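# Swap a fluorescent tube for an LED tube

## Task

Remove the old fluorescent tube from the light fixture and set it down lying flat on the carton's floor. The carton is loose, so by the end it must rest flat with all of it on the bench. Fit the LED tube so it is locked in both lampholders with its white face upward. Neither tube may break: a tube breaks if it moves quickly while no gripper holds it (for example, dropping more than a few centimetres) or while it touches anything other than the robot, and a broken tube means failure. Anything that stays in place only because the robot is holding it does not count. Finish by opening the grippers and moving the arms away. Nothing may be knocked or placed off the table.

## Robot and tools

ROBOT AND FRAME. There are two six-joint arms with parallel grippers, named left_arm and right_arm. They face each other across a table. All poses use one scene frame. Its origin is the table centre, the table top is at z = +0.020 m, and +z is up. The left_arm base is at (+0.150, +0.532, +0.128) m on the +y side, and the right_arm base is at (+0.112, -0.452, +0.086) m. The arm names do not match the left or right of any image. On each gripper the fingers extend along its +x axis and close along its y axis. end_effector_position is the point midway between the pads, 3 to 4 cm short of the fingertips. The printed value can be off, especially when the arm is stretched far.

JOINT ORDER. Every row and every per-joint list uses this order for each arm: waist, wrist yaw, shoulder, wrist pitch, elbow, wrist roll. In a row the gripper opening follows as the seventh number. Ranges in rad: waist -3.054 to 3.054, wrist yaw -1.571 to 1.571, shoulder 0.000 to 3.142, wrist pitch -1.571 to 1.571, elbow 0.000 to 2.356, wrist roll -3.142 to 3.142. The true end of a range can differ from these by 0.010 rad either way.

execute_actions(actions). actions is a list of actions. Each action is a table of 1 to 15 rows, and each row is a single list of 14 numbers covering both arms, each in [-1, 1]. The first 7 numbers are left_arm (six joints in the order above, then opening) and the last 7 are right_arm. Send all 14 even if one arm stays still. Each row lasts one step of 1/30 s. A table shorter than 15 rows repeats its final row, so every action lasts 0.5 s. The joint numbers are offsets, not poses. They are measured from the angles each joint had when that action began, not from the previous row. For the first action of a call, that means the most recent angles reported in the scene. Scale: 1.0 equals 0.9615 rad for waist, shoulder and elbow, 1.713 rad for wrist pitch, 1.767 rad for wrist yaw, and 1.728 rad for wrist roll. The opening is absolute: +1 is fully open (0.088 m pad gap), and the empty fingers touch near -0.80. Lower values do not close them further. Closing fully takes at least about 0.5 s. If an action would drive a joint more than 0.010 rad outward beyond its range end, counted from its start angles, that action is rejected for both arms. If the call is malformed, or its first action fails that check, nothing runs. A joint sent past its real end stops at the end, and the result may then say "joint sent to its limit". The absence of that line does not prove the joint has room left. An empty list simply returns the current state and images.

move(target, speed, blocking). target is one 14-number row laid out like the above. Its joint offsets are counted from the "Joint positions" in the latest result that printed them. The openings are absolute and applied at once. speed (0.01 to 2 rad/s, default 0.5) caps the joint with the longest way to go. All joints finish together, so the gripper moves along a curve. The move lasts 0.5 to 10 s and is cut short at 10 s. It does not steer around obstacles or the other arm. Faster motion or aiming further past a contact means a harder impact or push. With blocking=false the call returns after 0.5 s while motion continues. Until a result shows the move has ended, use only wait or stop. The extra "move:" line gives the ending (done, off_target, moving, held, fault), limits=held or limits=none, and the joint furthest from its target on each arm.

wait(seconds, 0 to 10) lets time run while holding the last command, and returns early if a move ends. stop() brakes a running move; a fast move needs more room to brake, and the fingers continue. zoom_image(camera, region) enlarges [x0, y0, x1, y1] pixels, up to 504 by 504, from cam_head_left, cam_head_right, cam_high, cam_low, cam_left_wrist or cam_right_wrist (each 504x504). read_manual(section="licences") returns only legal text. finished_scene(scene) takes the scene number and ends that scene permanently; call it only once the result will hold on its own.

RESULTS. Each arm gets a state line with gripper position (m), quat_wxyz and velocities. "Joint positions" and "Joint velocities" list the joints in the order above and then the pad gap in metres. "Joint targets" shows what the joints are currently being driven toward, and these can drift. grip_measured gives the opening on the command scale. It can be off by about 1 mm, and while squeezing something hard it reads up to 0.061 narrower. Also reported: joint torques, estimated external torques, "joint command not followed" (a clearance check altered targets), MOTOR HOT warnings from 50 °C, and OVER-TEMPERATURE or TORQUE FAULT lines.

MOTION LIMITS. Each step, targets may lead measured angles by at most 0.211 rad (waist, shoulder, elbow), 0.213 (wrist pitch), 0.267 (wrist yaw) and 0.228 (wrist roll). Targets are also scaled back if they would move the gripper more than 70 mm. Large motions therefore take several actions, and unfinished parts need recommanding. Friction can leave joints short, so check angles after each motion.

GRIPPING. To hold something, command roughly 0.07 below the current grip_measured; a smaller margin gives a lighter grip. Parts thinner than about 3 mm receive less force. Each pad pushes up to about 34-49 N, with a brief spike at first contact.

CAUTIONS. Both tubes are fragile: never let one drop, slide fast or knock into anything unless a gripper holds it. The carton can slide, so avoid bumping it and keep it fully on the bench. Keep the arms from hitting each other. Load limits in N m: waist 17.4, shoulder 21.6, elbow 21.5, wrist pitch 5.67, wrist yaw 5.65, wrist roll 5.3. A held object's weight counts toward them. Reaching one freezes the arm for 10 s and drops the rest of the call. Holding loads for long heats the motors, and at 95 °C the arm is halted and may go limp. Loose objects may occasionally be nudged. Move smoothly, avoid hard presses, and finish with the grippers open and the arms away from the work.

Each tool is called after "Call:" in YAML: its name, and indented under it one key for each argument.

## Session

Call:
execute_actions:
  actions: []

Scene clock: 0.00 s.
left_arm: end_effector_position=(+0.2054, +0.0571, +0.3355) grip_measured=+0.849 end_effector_quat_wxyz=(+0.118, +0.505, -0.392, -0.760) end_effector_velocity=(-0.000, -0.000, +0.003) end_effector_angular_velocity=(+0.000, +0.003, +0.016) | right_arm: end_effector_position=(-0.0566, -0.3107, +0.4057) grip_measured=+0.820 end_effector_quat_wxyz=(+0.417, -0.137, +0.821, +0.365) end_effector_velocity=(+0.002, -0.002, -0.003) end_effector_angular_velocity=(-0.022, -0.009, +0.002)
Joint names: [waist, wrist yaw, shoulder, wrist pitch, elbow, wrist roll]
Joint positions: left_arm=[ 0.129  0.662  1.966 -0.869  1.806  2.118  0.081] | right_arm=[ 0.536 -0.509  1.177 -1.525  1.583  1.454  0.079]
Joint velocities: left_arm=[-0.002 -0.007 -0.007  0.007 -0.002 -0.022 -0.   ] | right_arm=[-0.007 -0.007  0.002 -0.022 -0.002 -0.007 -0.   ]
Joint torques (N m, as the arm reports them, + toward a larger angle): no reading
External joint torques (N m, as the arm's controller estimates them; a push from outside toward a larger angle lowers the number): no reading
Heat: left arm: hottest shoulder 29 °C (+0.0 °C/min); right arm: hottest shoulder 39 °C (+0.0 °C/min).
Joint targets: left_arm=[0.129 0.662 1.966 -0.869 1.806 2.118] | right_arm=[0.536 -0.509 1.177 -1.525 1.583 1.454]

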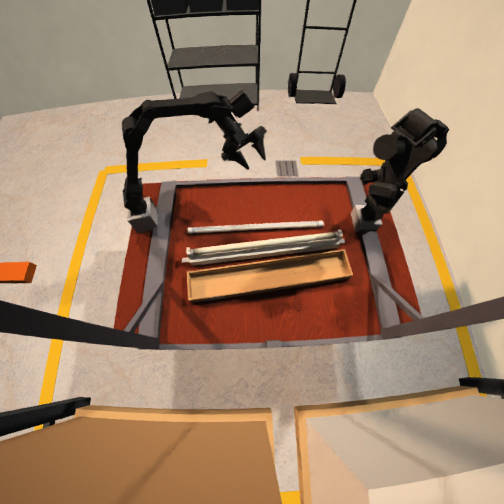

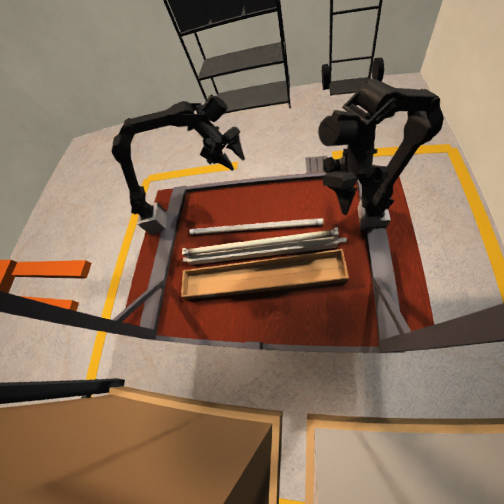

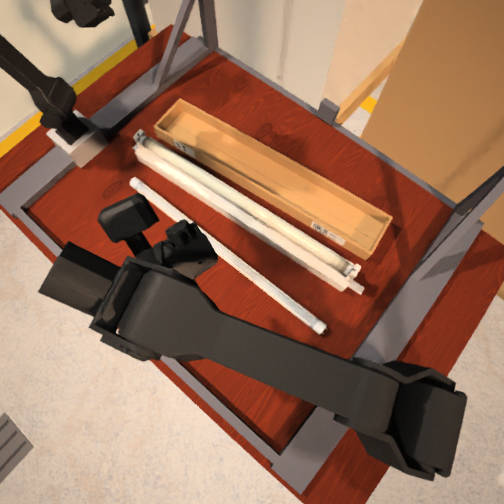

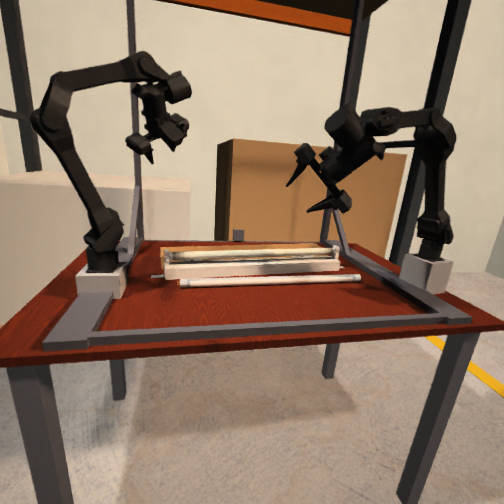

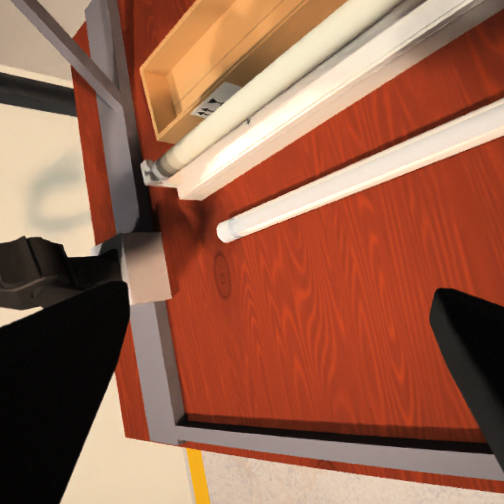

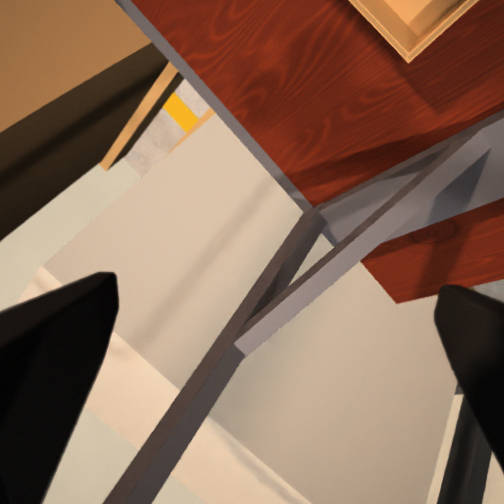

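Call:
move:
  target: [-0.76,-0.375,-0.69,-0.16,-0.73,-1,0.1,-0.29,0.288,0.3,0,0.1,-0.76,0.1]
  speed: 1

Call:
move:
  target: [0,0,0,0,0,-0.3,0.1,0,0,0.69,0.09,0.23,0,0.1]
  speed: 0.6

Scene clock: 12.30 s.
left_arm: end_effector_position=(+0.0465, +0.2995, +0.2847) grip_measured=+0.103 end_effector_quat_wxyz=(+0.316, +0.593, +0.204, -0.712) end_effector_velocity=(+0.002, +0.003, -0.002) end_effector_angular_velocity=(+0.009, -0.010, +0.006) | right_arm: end_effector_position=(+0.0417, -0.1884, +0.3510) grip_measured=+0.102 end_effector_quat_wxyz=(+0.516, -0.446, +0.417, +0.601) end_effector_velocity=(+0.001, +0.001, +0.000) end_effector_angular_velocity=(+0.009, -0.007, +0.003)
Joint names: [waist, wrist yaw, shoulder, wrist pitch, elbow, wrist roll]
Joint positions: left_arm=[-0.598  0.005  1.312 -1.14   1.114  0.395  0.044] | right_arm=[ 0.26  -0.004  1.456 -1.525  1.669  0.144  0.044]
Joint velocities: left_arm=[-0.002 -0.007 -0.002 -0.007 -0.007 -0.007 -0.   ] | right_arm=[-0.002  0.007 -0.002  0.007 -0.002 -0.007 -0.   ]
Joint torques (N m, as the arm reports them, + toward a larger angle): left_arm=[-0.4  -0.16 -6.49  0.52  5.31 -0.18] | right_arm=[-0.31  0.16 -4.15  0.71  8.   -0.1 ]
External joint torques (N m, as the arm's controller estimates them; a push from outside toward a larger angle lowers the number): left_arm=[-0.4  -0.18 -2.29 -0.23 -0.85 -0.17] | right_arm=[-0.3   0.16  0.45 -0.06  2.5  -0.1 ]
Heat: left arm: hottest shoulder 32 °C (+14.6 °C/min); right arm: hottest shoulder 38 °C (-4.9 °C/min).
Joint targets: left_arm=[-0.602 -0.000 1.302 -1.143 1.104 0.389] | right_arm=[0.257 -0.000 1.466 -1.525 1.679 0.141]
move: done; limits=none; left_arm: farthest joint: the shoulder, 0.010 radians from its target (0.663 radians at the start); right_arm: farthest joint: the shoulder, 0.010 radians from its target (0.289 radians at the start)

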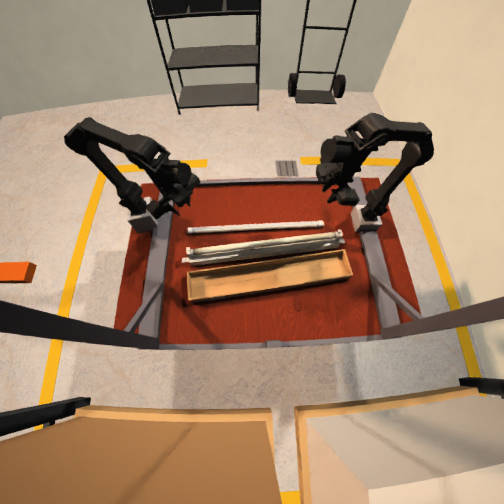

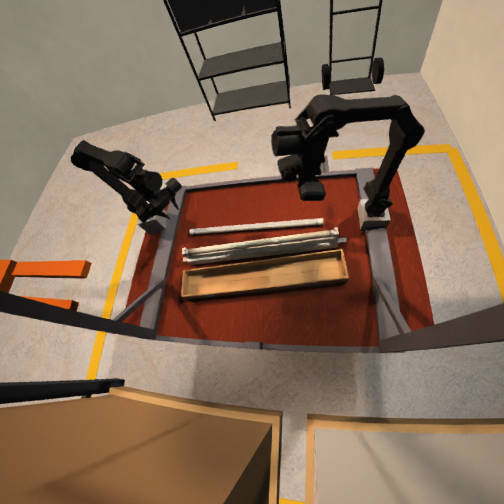

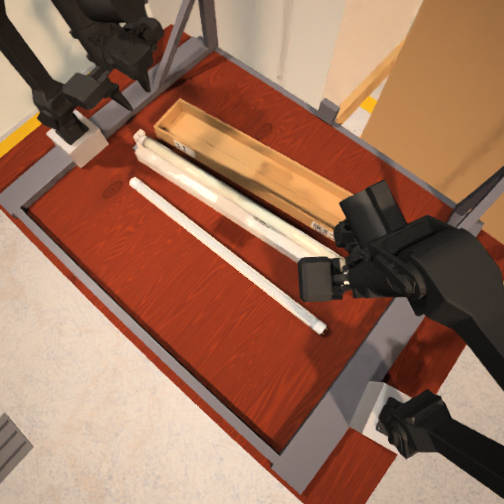

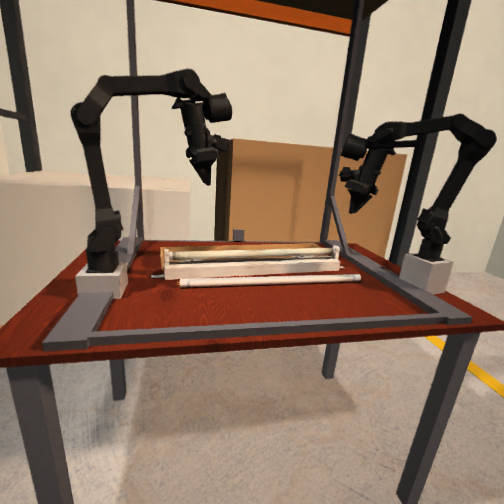

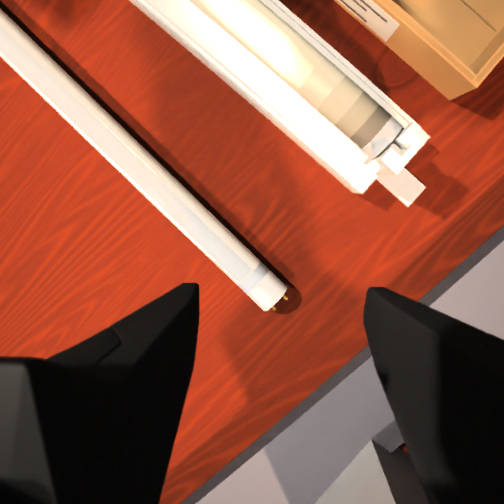

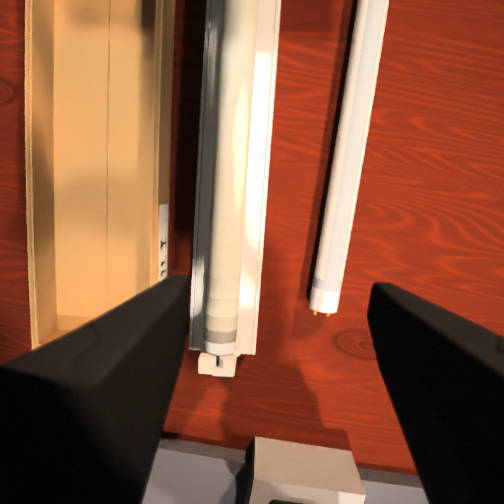

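Scene clock: 14.07 s.
left_arm: end_effector_position=(+0.0465, +0.2995, +0.2847) grip_measured=+0.103 end_effector_quat_wxyz=(+0.456, +0.493, +0.378, -0.637) end_effector_velocity=(-0.001, +0.003, -0.001) end_effector_angular_velocity=(+0.012, +0.008, +0.017) | right_arm: end_effector_position=(+0.0088, -0.0641, +0.2030) grip_measured=+0.102 end_effector_quat_wxyz=(+0.465, -0.534, +0.476, +0.522) end_effector_velocity=(-0.000, -0.007, -0.001) end_effector_angular_velocity=(-0.028, +0.000, +0.010)
Joint names: [waist, wrist yaw, shoulder, wrist pitch, elbow, wrist roll]
Joint positions: left_arm=[-0.598  0.005  1.312 -1.14   1.114 -0.118  0.044] | right_arm=[ 0.26  -0.004  2.103 -1.372  1.881  0.144  0.044]
Joint velocities: left_arm=[-0.002  0.007 -0.002 -0.007 -0.002 -0.022 -0.   ] | right_arm=[ 0.002 -0.007 -0.002 -0.022 -0.007 -0.007  0.   ]
Joint torques (N m, as the arm reports them, + toward a larger angle): left_arm=[-0.03  0.   -5.2   0.67  6.5  -0.18] | right_arm=[ 0.04  0.   -8.36  0.34  8.08 -0.01]
External joint torques (N m, as the arm's controller estimates them; a push from outside toward a larger angle lowers the number): left_arm=[-0.03  0.01 -0.94 -0.06  0.34 -0.18] | right_arm=[-0.02  0.    1.    0.09  2.55 -0.01]
Heat: left arm: hottest shoulder 32 °C (+12.8 °C/min); right arm: hottest shoulder 39 °C (+0.0 °C/min).
Joint targets: left_arm=[-0.597 0.005 1.312 -1.140 1.114 -0.123] | right_arm=[0.260 -0.004 2.119 -1.370 1.890 0.144]
move: off_target (right_arm); limits=none; left_arm: farthest joint: the wrist roll, 0.006 radians from its target (0.518 radians at the start); right_arm: farthest joint: the shoulder, 0.017 radians from its target (0.664 radians at the start)

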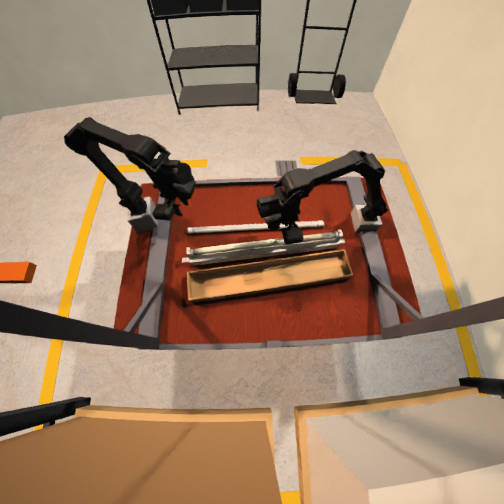

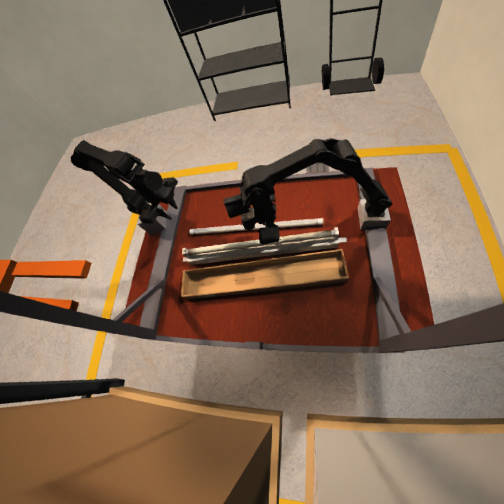

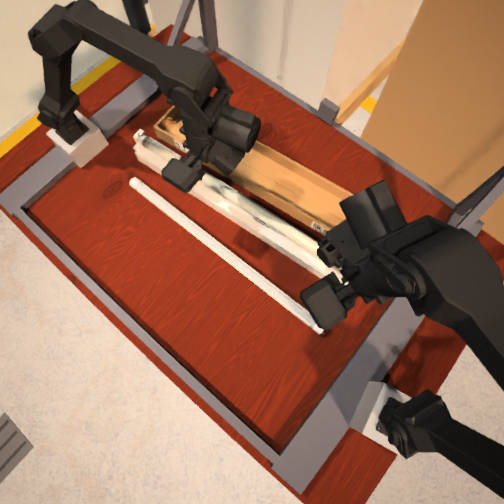

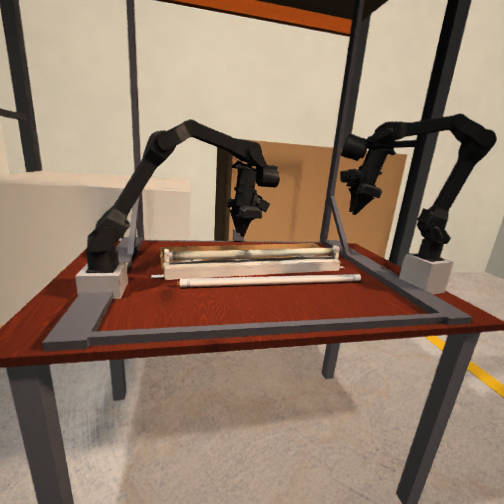

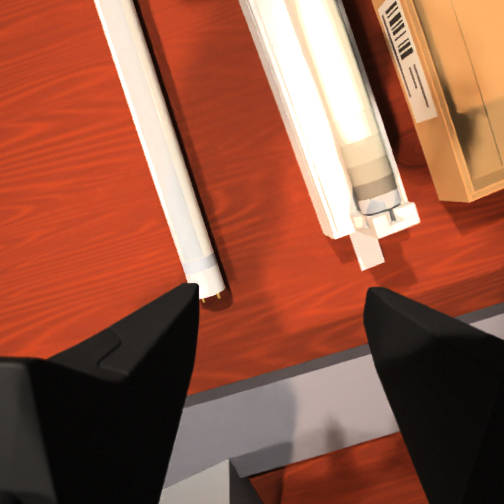

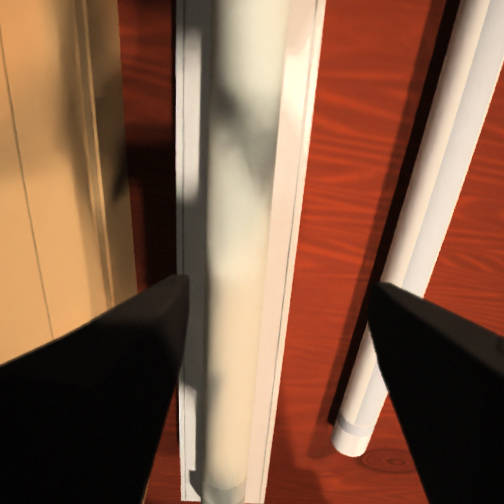

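Call:
move:
  target: [0,0,0,0,0,0,0.1,0.018,0,0.15,0.06,0.062,0.013,0.1]
  speed: 0.3

Call:
zoom_image:
  camera: "cam_left_wrist"
  region: [100,130,300,330]

Scene clock: 23.37 s.
left_arm: end_effector_position=(+0.0465, +0.2995, +0.2847) grip_measured=+0.103 end_effector_quat_wxyz=(+0.456, +0.493, +0.378, -0.637) end_effector_velocity=(+0.002, +0.003, -0.002) end_effector_angular_velocity=(+0.009, -0.010, +0.006) | right_arm: end_effector_position=(-0.0054, -0.0343, +0.1647) grip_measured=+0.102 end_effector_quat_wxyz=(+0.471, -0.526, +0.473, +0.527) end_effector_velocity=(-0.001, -0.006, +0.000) end_effector_angular_velocity=(-0.027, +0.015, +0.005)
Joint names: [waist, wrist yaw, shoulder, wrist pitch, elbow, wrist roll]
Joint positions: left_arm=[-0.598  0.005  1.312 -1.14   1.114 -0.118  0.044] | right_arm=[ 0.274 -0.004  2.23  -1.271  1.931  0.163  0.044]
Joint velocities: left_arm=[-0.002 -0.007 -0.002 -0.007 -0.007 -0.007 -0.   ] | right_arm=[-0.002 -0.022 -0.002 -0.022 -0.002 -0.007  0.   ]
Joint torques (N m, as the arm reports them, + toward a larger angle): left_arm=[-0.06  0.   -5.22  0.67  6.51  0.02] | right_arm=[ 0.25  0.06 -9.12  0.41  8.05  0.14]
External joint torques (N m, as the arm's controller estimates them; a push from outside toward a larger angle lowers the number): left_arm=[-0.07  0.02 -1.02 -0.07  0.37  0.01] | right_arm=[0.24 0.06 1.16 0.09 2.4  0.14]
Heat: left arm: hottest shoulder 32 °C (+7.7 °C/min); right arm: hottest shoulder 40 °C (+2.6 °C/min).
Joint targets: left_arm=[-0.598 0.005 1.312 -1.140 1.114 -0.118] | right_arm=[0.277 -0.004 2.247 -1.269 1.941 0.166]
move: off_target (right_arm); limits=none; left_arm: farthest joint: the waist, 0.000 radians from its target (0.000 radians at the start); right_arm: farthest joint: the shoulder, 0.017 radians from its target (0.144 radians at the start)

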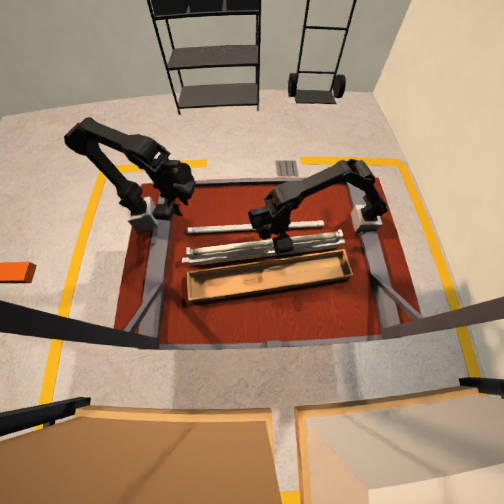

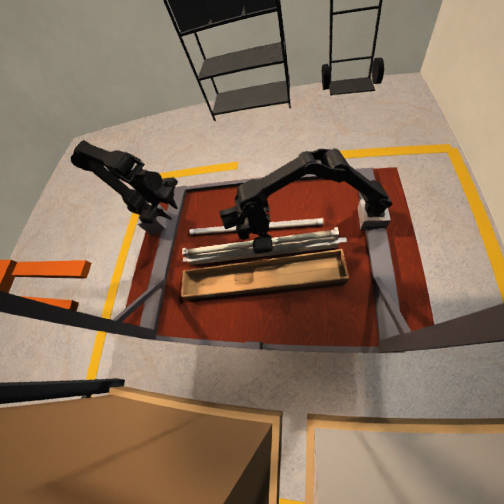

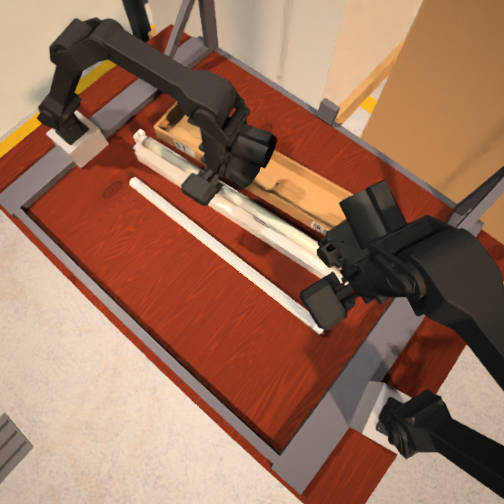

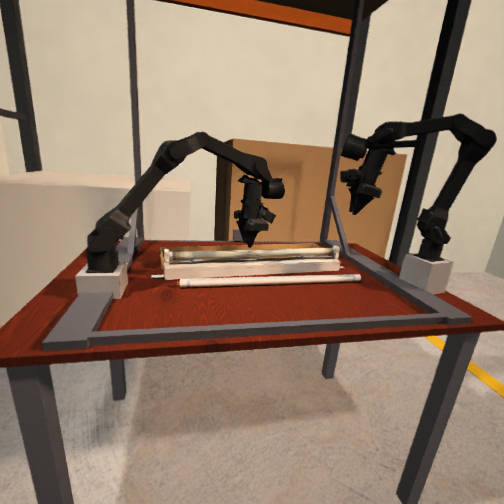

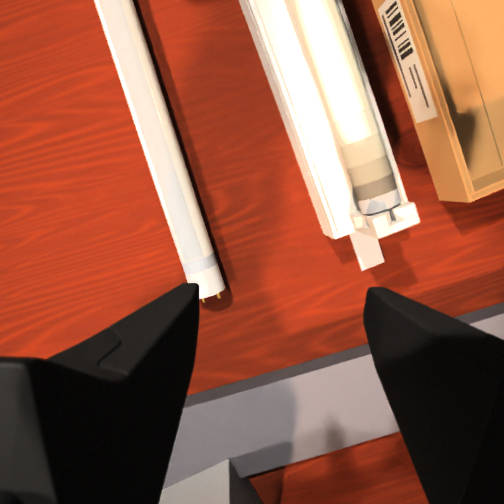

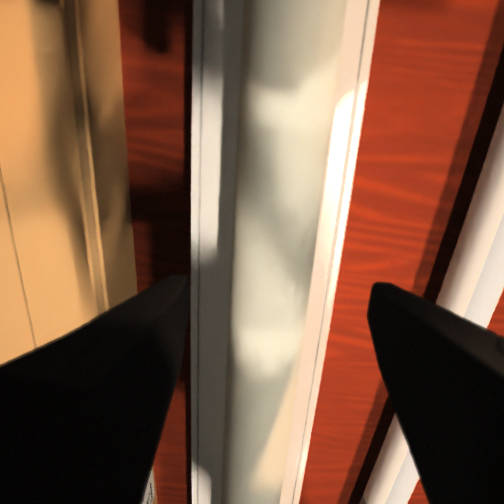

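Region (100, 130, 300, 330) of cam_left_wrist's 504x504 image, scaled by 2.520, with more detail than that image has.

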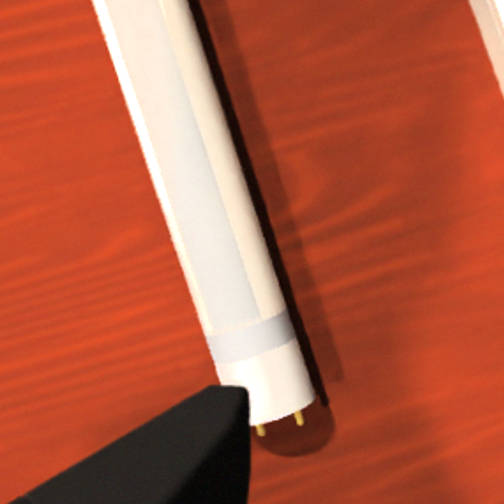

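Call:
move:
  target: [0,0,0,0,0,0,0.1,-0.008,0,0.048,0.095,-0.14,0.012,-0.05]
  speed: 0.15

Scene clock: 43.90 s.
left_arm: end_effector_position=(+0.0465, +0.2995, +0.2847) grip_measured=+0.103 end_effector_quat_wxyz=(+0.456, +0.493, +0.378, -0.637) end_effector_velocity=(-0.001, +0.003, -0.001) end_effector_angular_velocity=(+0.009, +0.002, -0.011) | right_arm: end_effector_position=(-0.0040, -0.0319, +0.1208) grip_measured=-0.047 end_effector_quat_wxyz=(+0.478, -0.519, +0.478, +0.524) end_effector_velocity=(+0.006, -0.005, -0.001) end_effector_angular_velocity=(-0.024, -0.014, -0.000)
Joint names: [waist, wrist yaw, shoulder, wrist pitch, elbow, wrist roll]
Joint positions: left_arm=[-0.598  0.005  1.312 -1.14   1.114 -0.118  0.044] | right_arm=[ 0.27  -0.004  2.26  -1.11   1.805  0.181  0.037]
Joint velocities: left_arm=[-0.002  0.007 -0.002 -0.007 -0.002  0.007 -0.   ] | right_arm=[-0.007  0.007 -0.002 -0.022 -0.007 -0.007 -0.   ]
Joint torques (N m, as the arm reports them, + toward a larger angle): left_arm=[-0.05  0.   -5.22  0.67  6.51  0.01] | right_arm=[-0.09  0.04 -9.36  0.42  5.46  0.1 ]
External joint torques (N m, as the arm's controller estimates them; a push from outside toward a larger angle lowers the number): left_arm=[-0.05  0.02 -0.94 -0.08  0.29  0.  ] | right_arm=[-0.03  0.04  1.    0.09 -0.1   0.1 ]
Heat: left arm: hottest shoulder 31 °C (+2.7 °C/min); right arm: hottest shoulder 43 °C (+5.5 °C/min).
Joint targets: left_arm=[-0.597 0.005 1.312 -1.140 1.114 -0.118] | right_arm=[0.266 -0.004 2.276 -1.108 1.796 0.184]
move: off_target (right_arm); limits=none; left_arm: farthest joint: the waist, 0.000 radians from its target (0.000 radians at the start); right_arm: farthest joint: the shoulder, 0.016 radians from its target (0.046 radians at the start)

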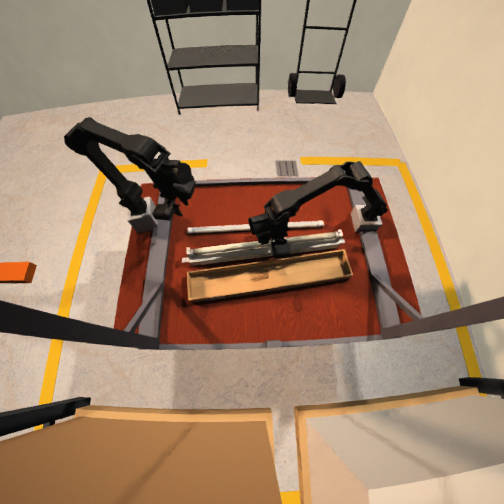

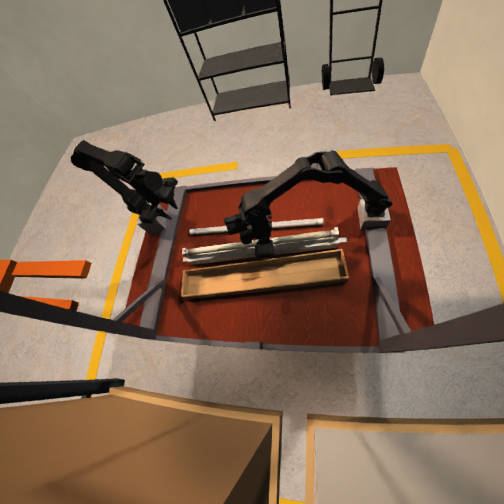

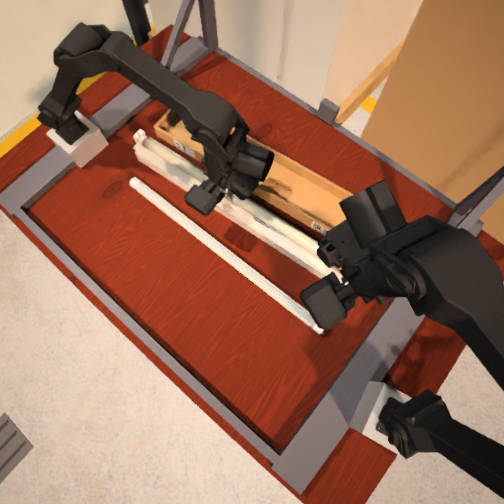

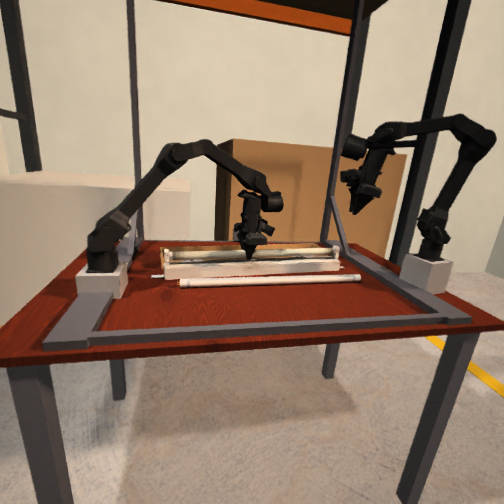

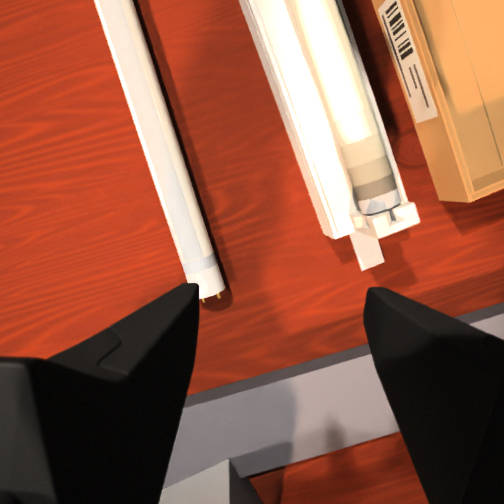

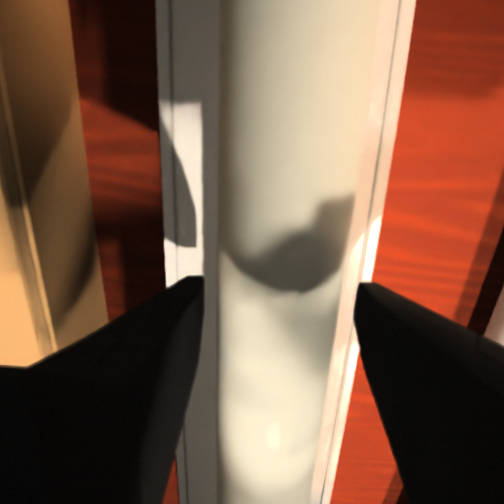

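Call:
move:
  target: [0,0,0,0,0,0,0.1,-0.161,-0.222,-0.03,0.046,-0.097,-0.088,-0.05]
  speed: 0.4

Call:
move:
  target: [0,0,0,0,0,0,0.1,-0.138,-0.222,0.105,-0.011,-0.012,-0.101,-0.05]
  speed: 0.4

Call:
move:
  target: [0,0,0,0,0,0,0.1,0,0,0,0,0,0,-0.42]

Scene clock: 52.27 s.
left_arm: end_effector_position=(+0.0465, +0.2995, +0.2847) grip_measured=+0.103 end_effector_quat_wxyz=(+0.456, +0.493, +0.378, -0.637) end_effector_velocity=(+0.003, +0.002, +0.001) end_effector_angular_velocity=(+0.000, -0.006, +0.011) | right_arm: end_effector_position=(+0.0050, -0.0321, +0.1155) grip_measured=-0.048 end_effector_quat_wxyz=(+0.366, -0.419, +0.572, +0.603) end_effector_velocity=(+0.001, -0.004, +0.004) end_effector_angular_velocity=(-0.011, +0.021, +0.013)
Joint names: [waist, wrist yaw, shoulder, wrist pitch, elbow, wrist roll]
Joint positions: left_arm=[-0.598  0.005  1.312 -1.14   1.114 -0.118  0.044] | right_arm=[ 0.118 -0.392  2.25  -1.033  1.72   0.032  0.037]
Joint velocities: left_arm=[ 0.002 -0.007 -0.007 -0.007 -0.002 -0.007  0.   ] | right_arm=[-0.007 -0.022 -0.007 -0.022 -0.002 -0.022  0.   ]
Joint torques (N m, as the arm reports them, + toward a larger angle): left_arm=[-0.04  0.   -5.23  0.67  6.51  0.01] | right_arm=[ -0.21  -0.47 -13.39   0.37   5.75  -0.15]
External joint torques (N m, as the arm's controller estimates them; a push from outside toward a larger angle lowers the number): left_arm=[-0.06  0.02 -0.97 -0.08  0.31  0.01] | right_arm=[-0.11 -0.21 -3.2   0.05  0.31 -0.13]
Heat: left arm: hottest shoulder 31 °C (+2.3 °C/min); right arm: hottest shoulder 45 °C (+6.9 °C/min).
Joint targets: left_arm=[-0.597 0.005 1.312 -1.140 1.114 -0.118] | right_arm=[0.115 -0.396 2.231 -1.032 1.712 0.029]
move: off_target (right_arm); limits=none; left_arm: farthest joint: the waist, 0.000 radians from its target (0.000 radians at the start); right_arm: farthest joint: the shoulder, 0.019 radians from its target (0.029 radians at the start)

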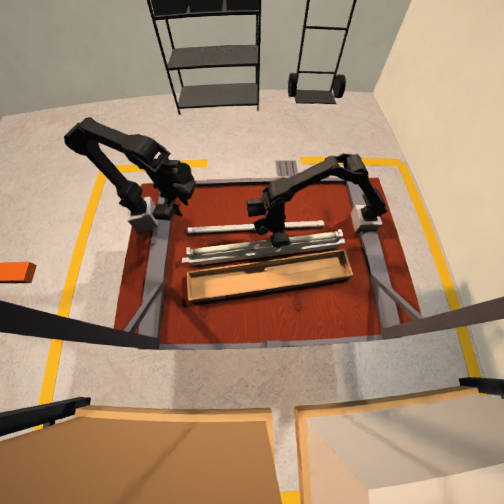

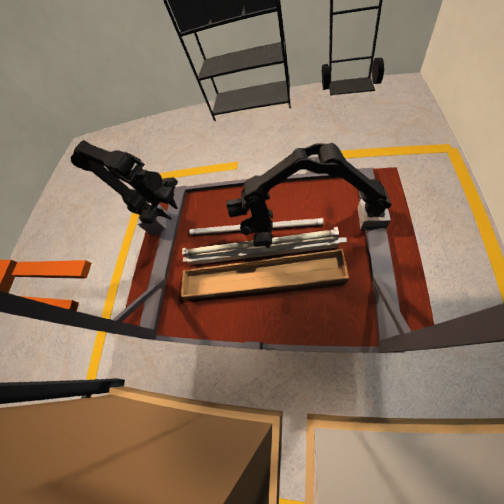

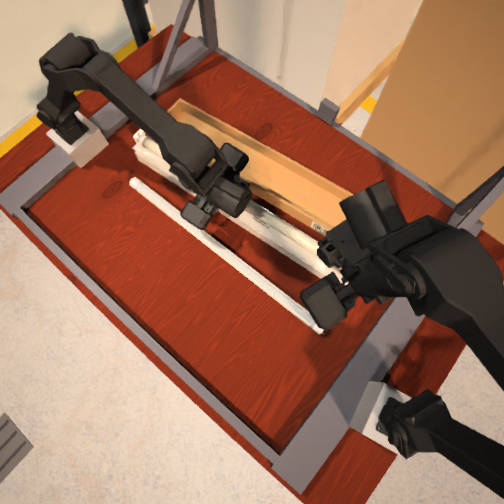

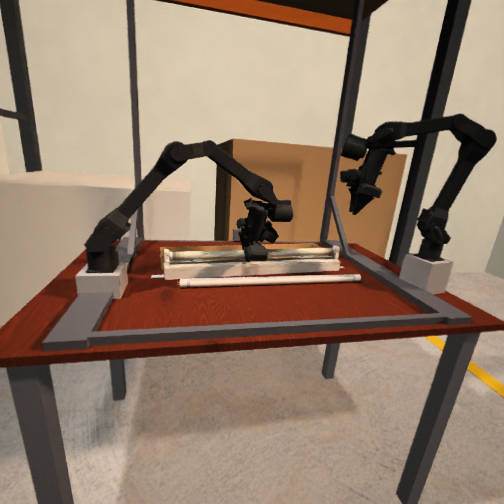

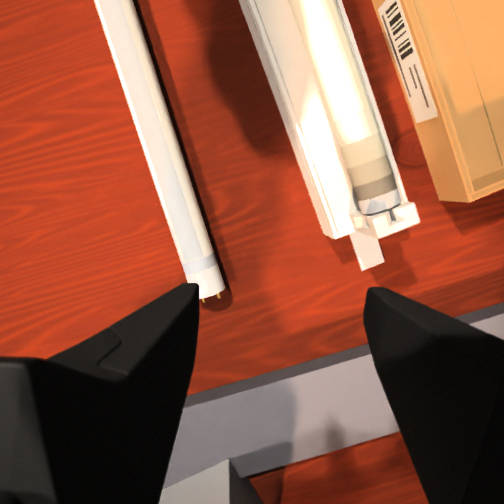

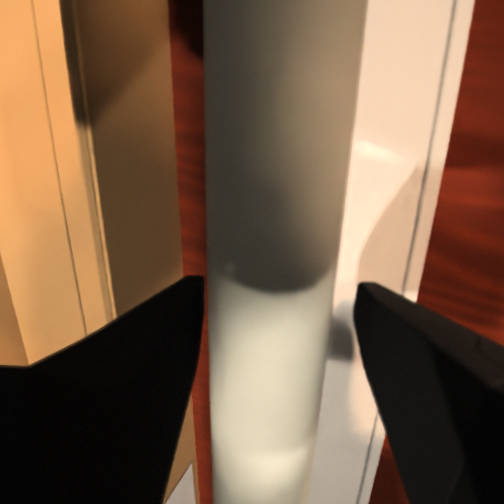

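Scene clock: 53.87 s.
left_arm: end_effector_position=(+0.0465, +0.2995, +0.2847) grip_measured=+0.103 end_effector_quat_wxyz=(+0.456, +0.493, +0.378, -0.637) end_effector_velocity=(+0.003, +0.004, -0.001) end_effector_angular_velocity=(+0.012, -0.027, +0.005) | right_arm: end_effector_position=(+0.0117, -0.0303, +0.1129) grip_measured=-0.048 end_effector_quat_wxyz=(+0.243, -0.298, +0.641, +0.664) end_effector_velocity=(-0.001, -0.004, +0.003) end_effector_angular_velocity=(-0.017, +0.023, +0.001)
Joint names: [waist, wrist yaw, shoulder, wrist pitch, elbow, wrist roll]
Joint positions: left_arm=[-0.598  0.005  1.312 -1.14   1.114 -0.118  0.044] | right_arm=[-0.012 -0.78   2.334 -1.051  1.716 -0.139  0.037]
Joint velocities: left_arm=[-0.007 -0.022 -0.002 -0.022 -0.002 -0.007 -0.   ] | right_arm=[-0.002 -0.022 -0.002 -0.022 -0.002 -0.007 -0.   ]
Joint torques (N m, as the arm reports them, + toward a larger angle): left_arm=[-0.04  0.   -5.22  0.67  6.52  0.01] | right_arm=[-0.31 -0.72 -9.22  0.03  5.4  -0.14]
External joint torques (N m, as the arm's controller estimates them; a push from outside toward a larger angle lowers the number): left_arm=[-0.03  0.02 -0.99 -0.06  0.37  0.  ] | right_arm=[-0.26 -0.23  0.99 -0.12  0.35 -0.1 ]
Heat: left arm: hottest shoulder 31 °C (+2.2 °C/min); right arm: hottest shoulder 45 °C (+6.7 °C/min).
Joint targets: left_arm=[-0.598 0.005 1.312 -1.140 1.114 -0.118] | right_arm=[-0.015 -0.785 2.351 -1.052 1.709 -0.142]
move: off_target (right_arm); limits=none; left_arm: farthest joint: the waist, 0.000 radians from its target (0.000 radians at the start); right_arm: farthest joint: the shoulder, 0.017 radians from its target (0.101 radians at the start)

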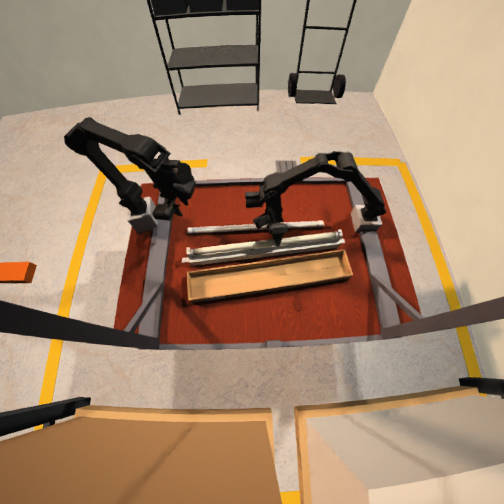

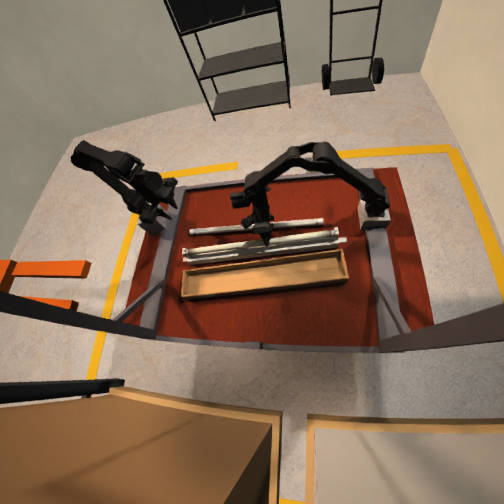

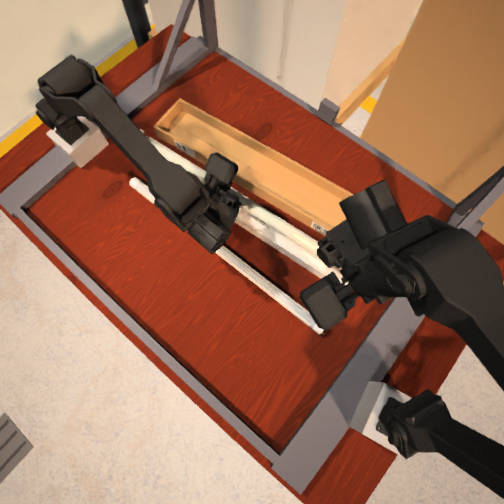

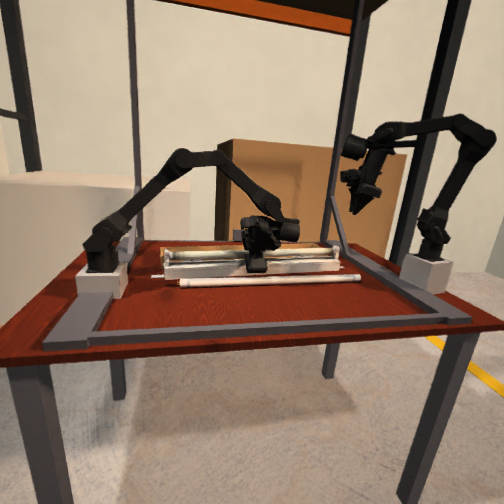

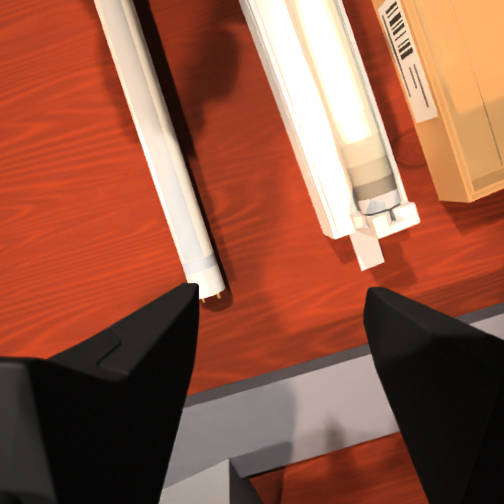

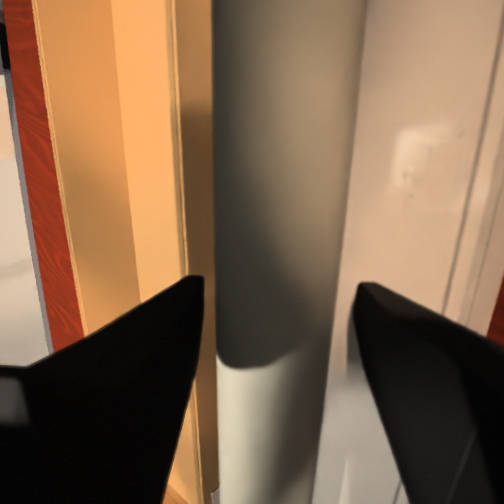

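Scene clock: 54.37 s.
left_arm: end_effector_position=(+0.0465, +0.2995, +0.2847) grip_measured=+0.103 end_effector_quat_wxyz=(+0.456, +0.493, +0.378, -0.637) end_effector_velocity=(+0.002, +0.000, +0.001) end_effector_angular_velocity=(-0.001, -0.009, -0.003) | right_arm: end_effector_position=(+0.0104, -0.0306, +0.1135) grip_measured=-0.332 end_effector_quat_wxyz=(+0.240, -0.297, +0.641, +0.666) end_effector_velocity=(+0.000, -0.000, +0.000) end_effector_angular_velocity=(+0.019, +0.010, +0.023)
Joint names: [waist, wrist yaw, shoulder, wrist pitch, elbow, wrist roll]
Joint positions: left_arm=[-0.598  0.005  1.312 -1.14   1.114 -0.118  0.044] | right_arm=[-0.01  -0.786  2.334 -1.052  1.716 -0.143  0.023]
Joint velocities: left_arm=[ 0.002 -0.007 -0.002 -0.007  0.002  0.007 -0.   ] | right_arm=[-0.002 -0.007  0.002 -0.007  0.002 -0.037 -0.   ]
Joint torques (N m, as the arm reports them, + toward a larger angle): left_arm=[-0.04  0.   -5.21  0.66  6.52  0.  ] | right_arm=[ -0.02  -0.3  -11.24   0.24   6.4    0.05]
External joint torques (N m, as the arm's controller estimates them; a push from outside toward a larger angle lowers the number): left_arm=[-0.07  0.02 -0.97 -0.09  0.3   0.  ] | right_arm=[-0.02  0.19 -0.97  0.06  1.28  0.09]
Heat: left arm: hottest shoulder 31 °C (+2.2 °C/min); right arm: hottest shoulder 45 °C (+6.6 °C/min).
Joint targets: left_arm=[-0.597 0.005 1.312 -1.140 1.114 -0.118] | right_arm=[-0.012 -0.780 2.334 -1.051 1.716 -0.139]
move: done; limits=none; left_arm: farthest joint: the waist, 0.000 radians from its target (0.000 radians at the start); right_arm: farthest joint: the wrist yaw, 0.006 radians from its target (0.000 radians at the start)

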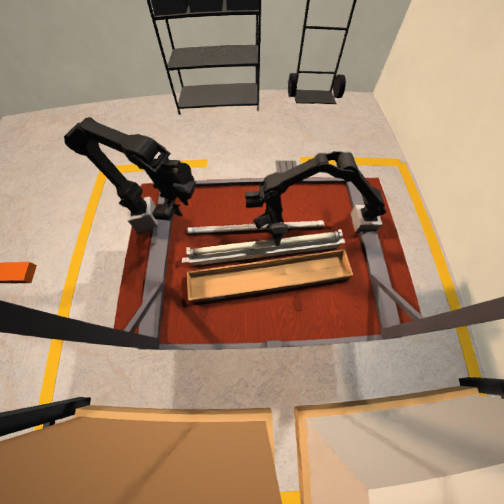

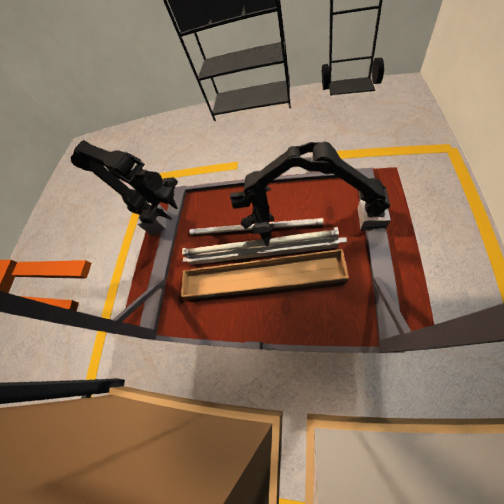

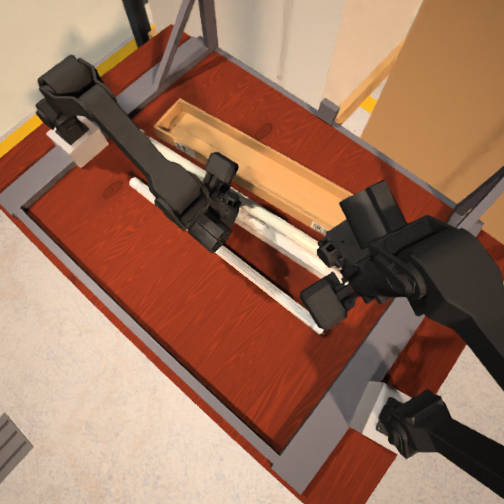

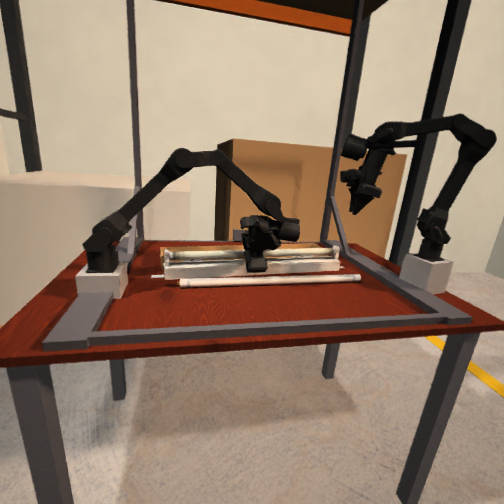

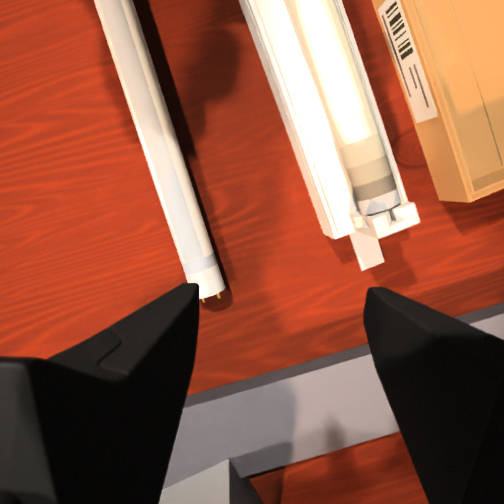

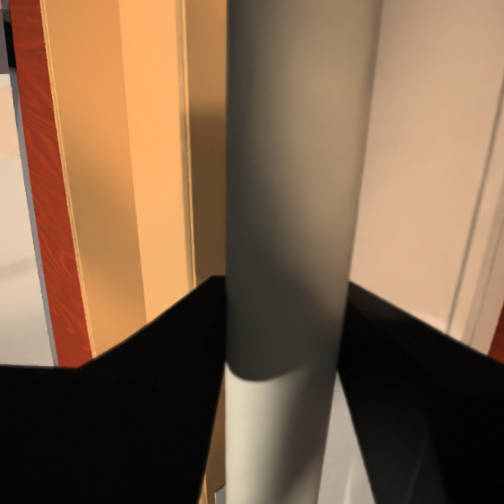

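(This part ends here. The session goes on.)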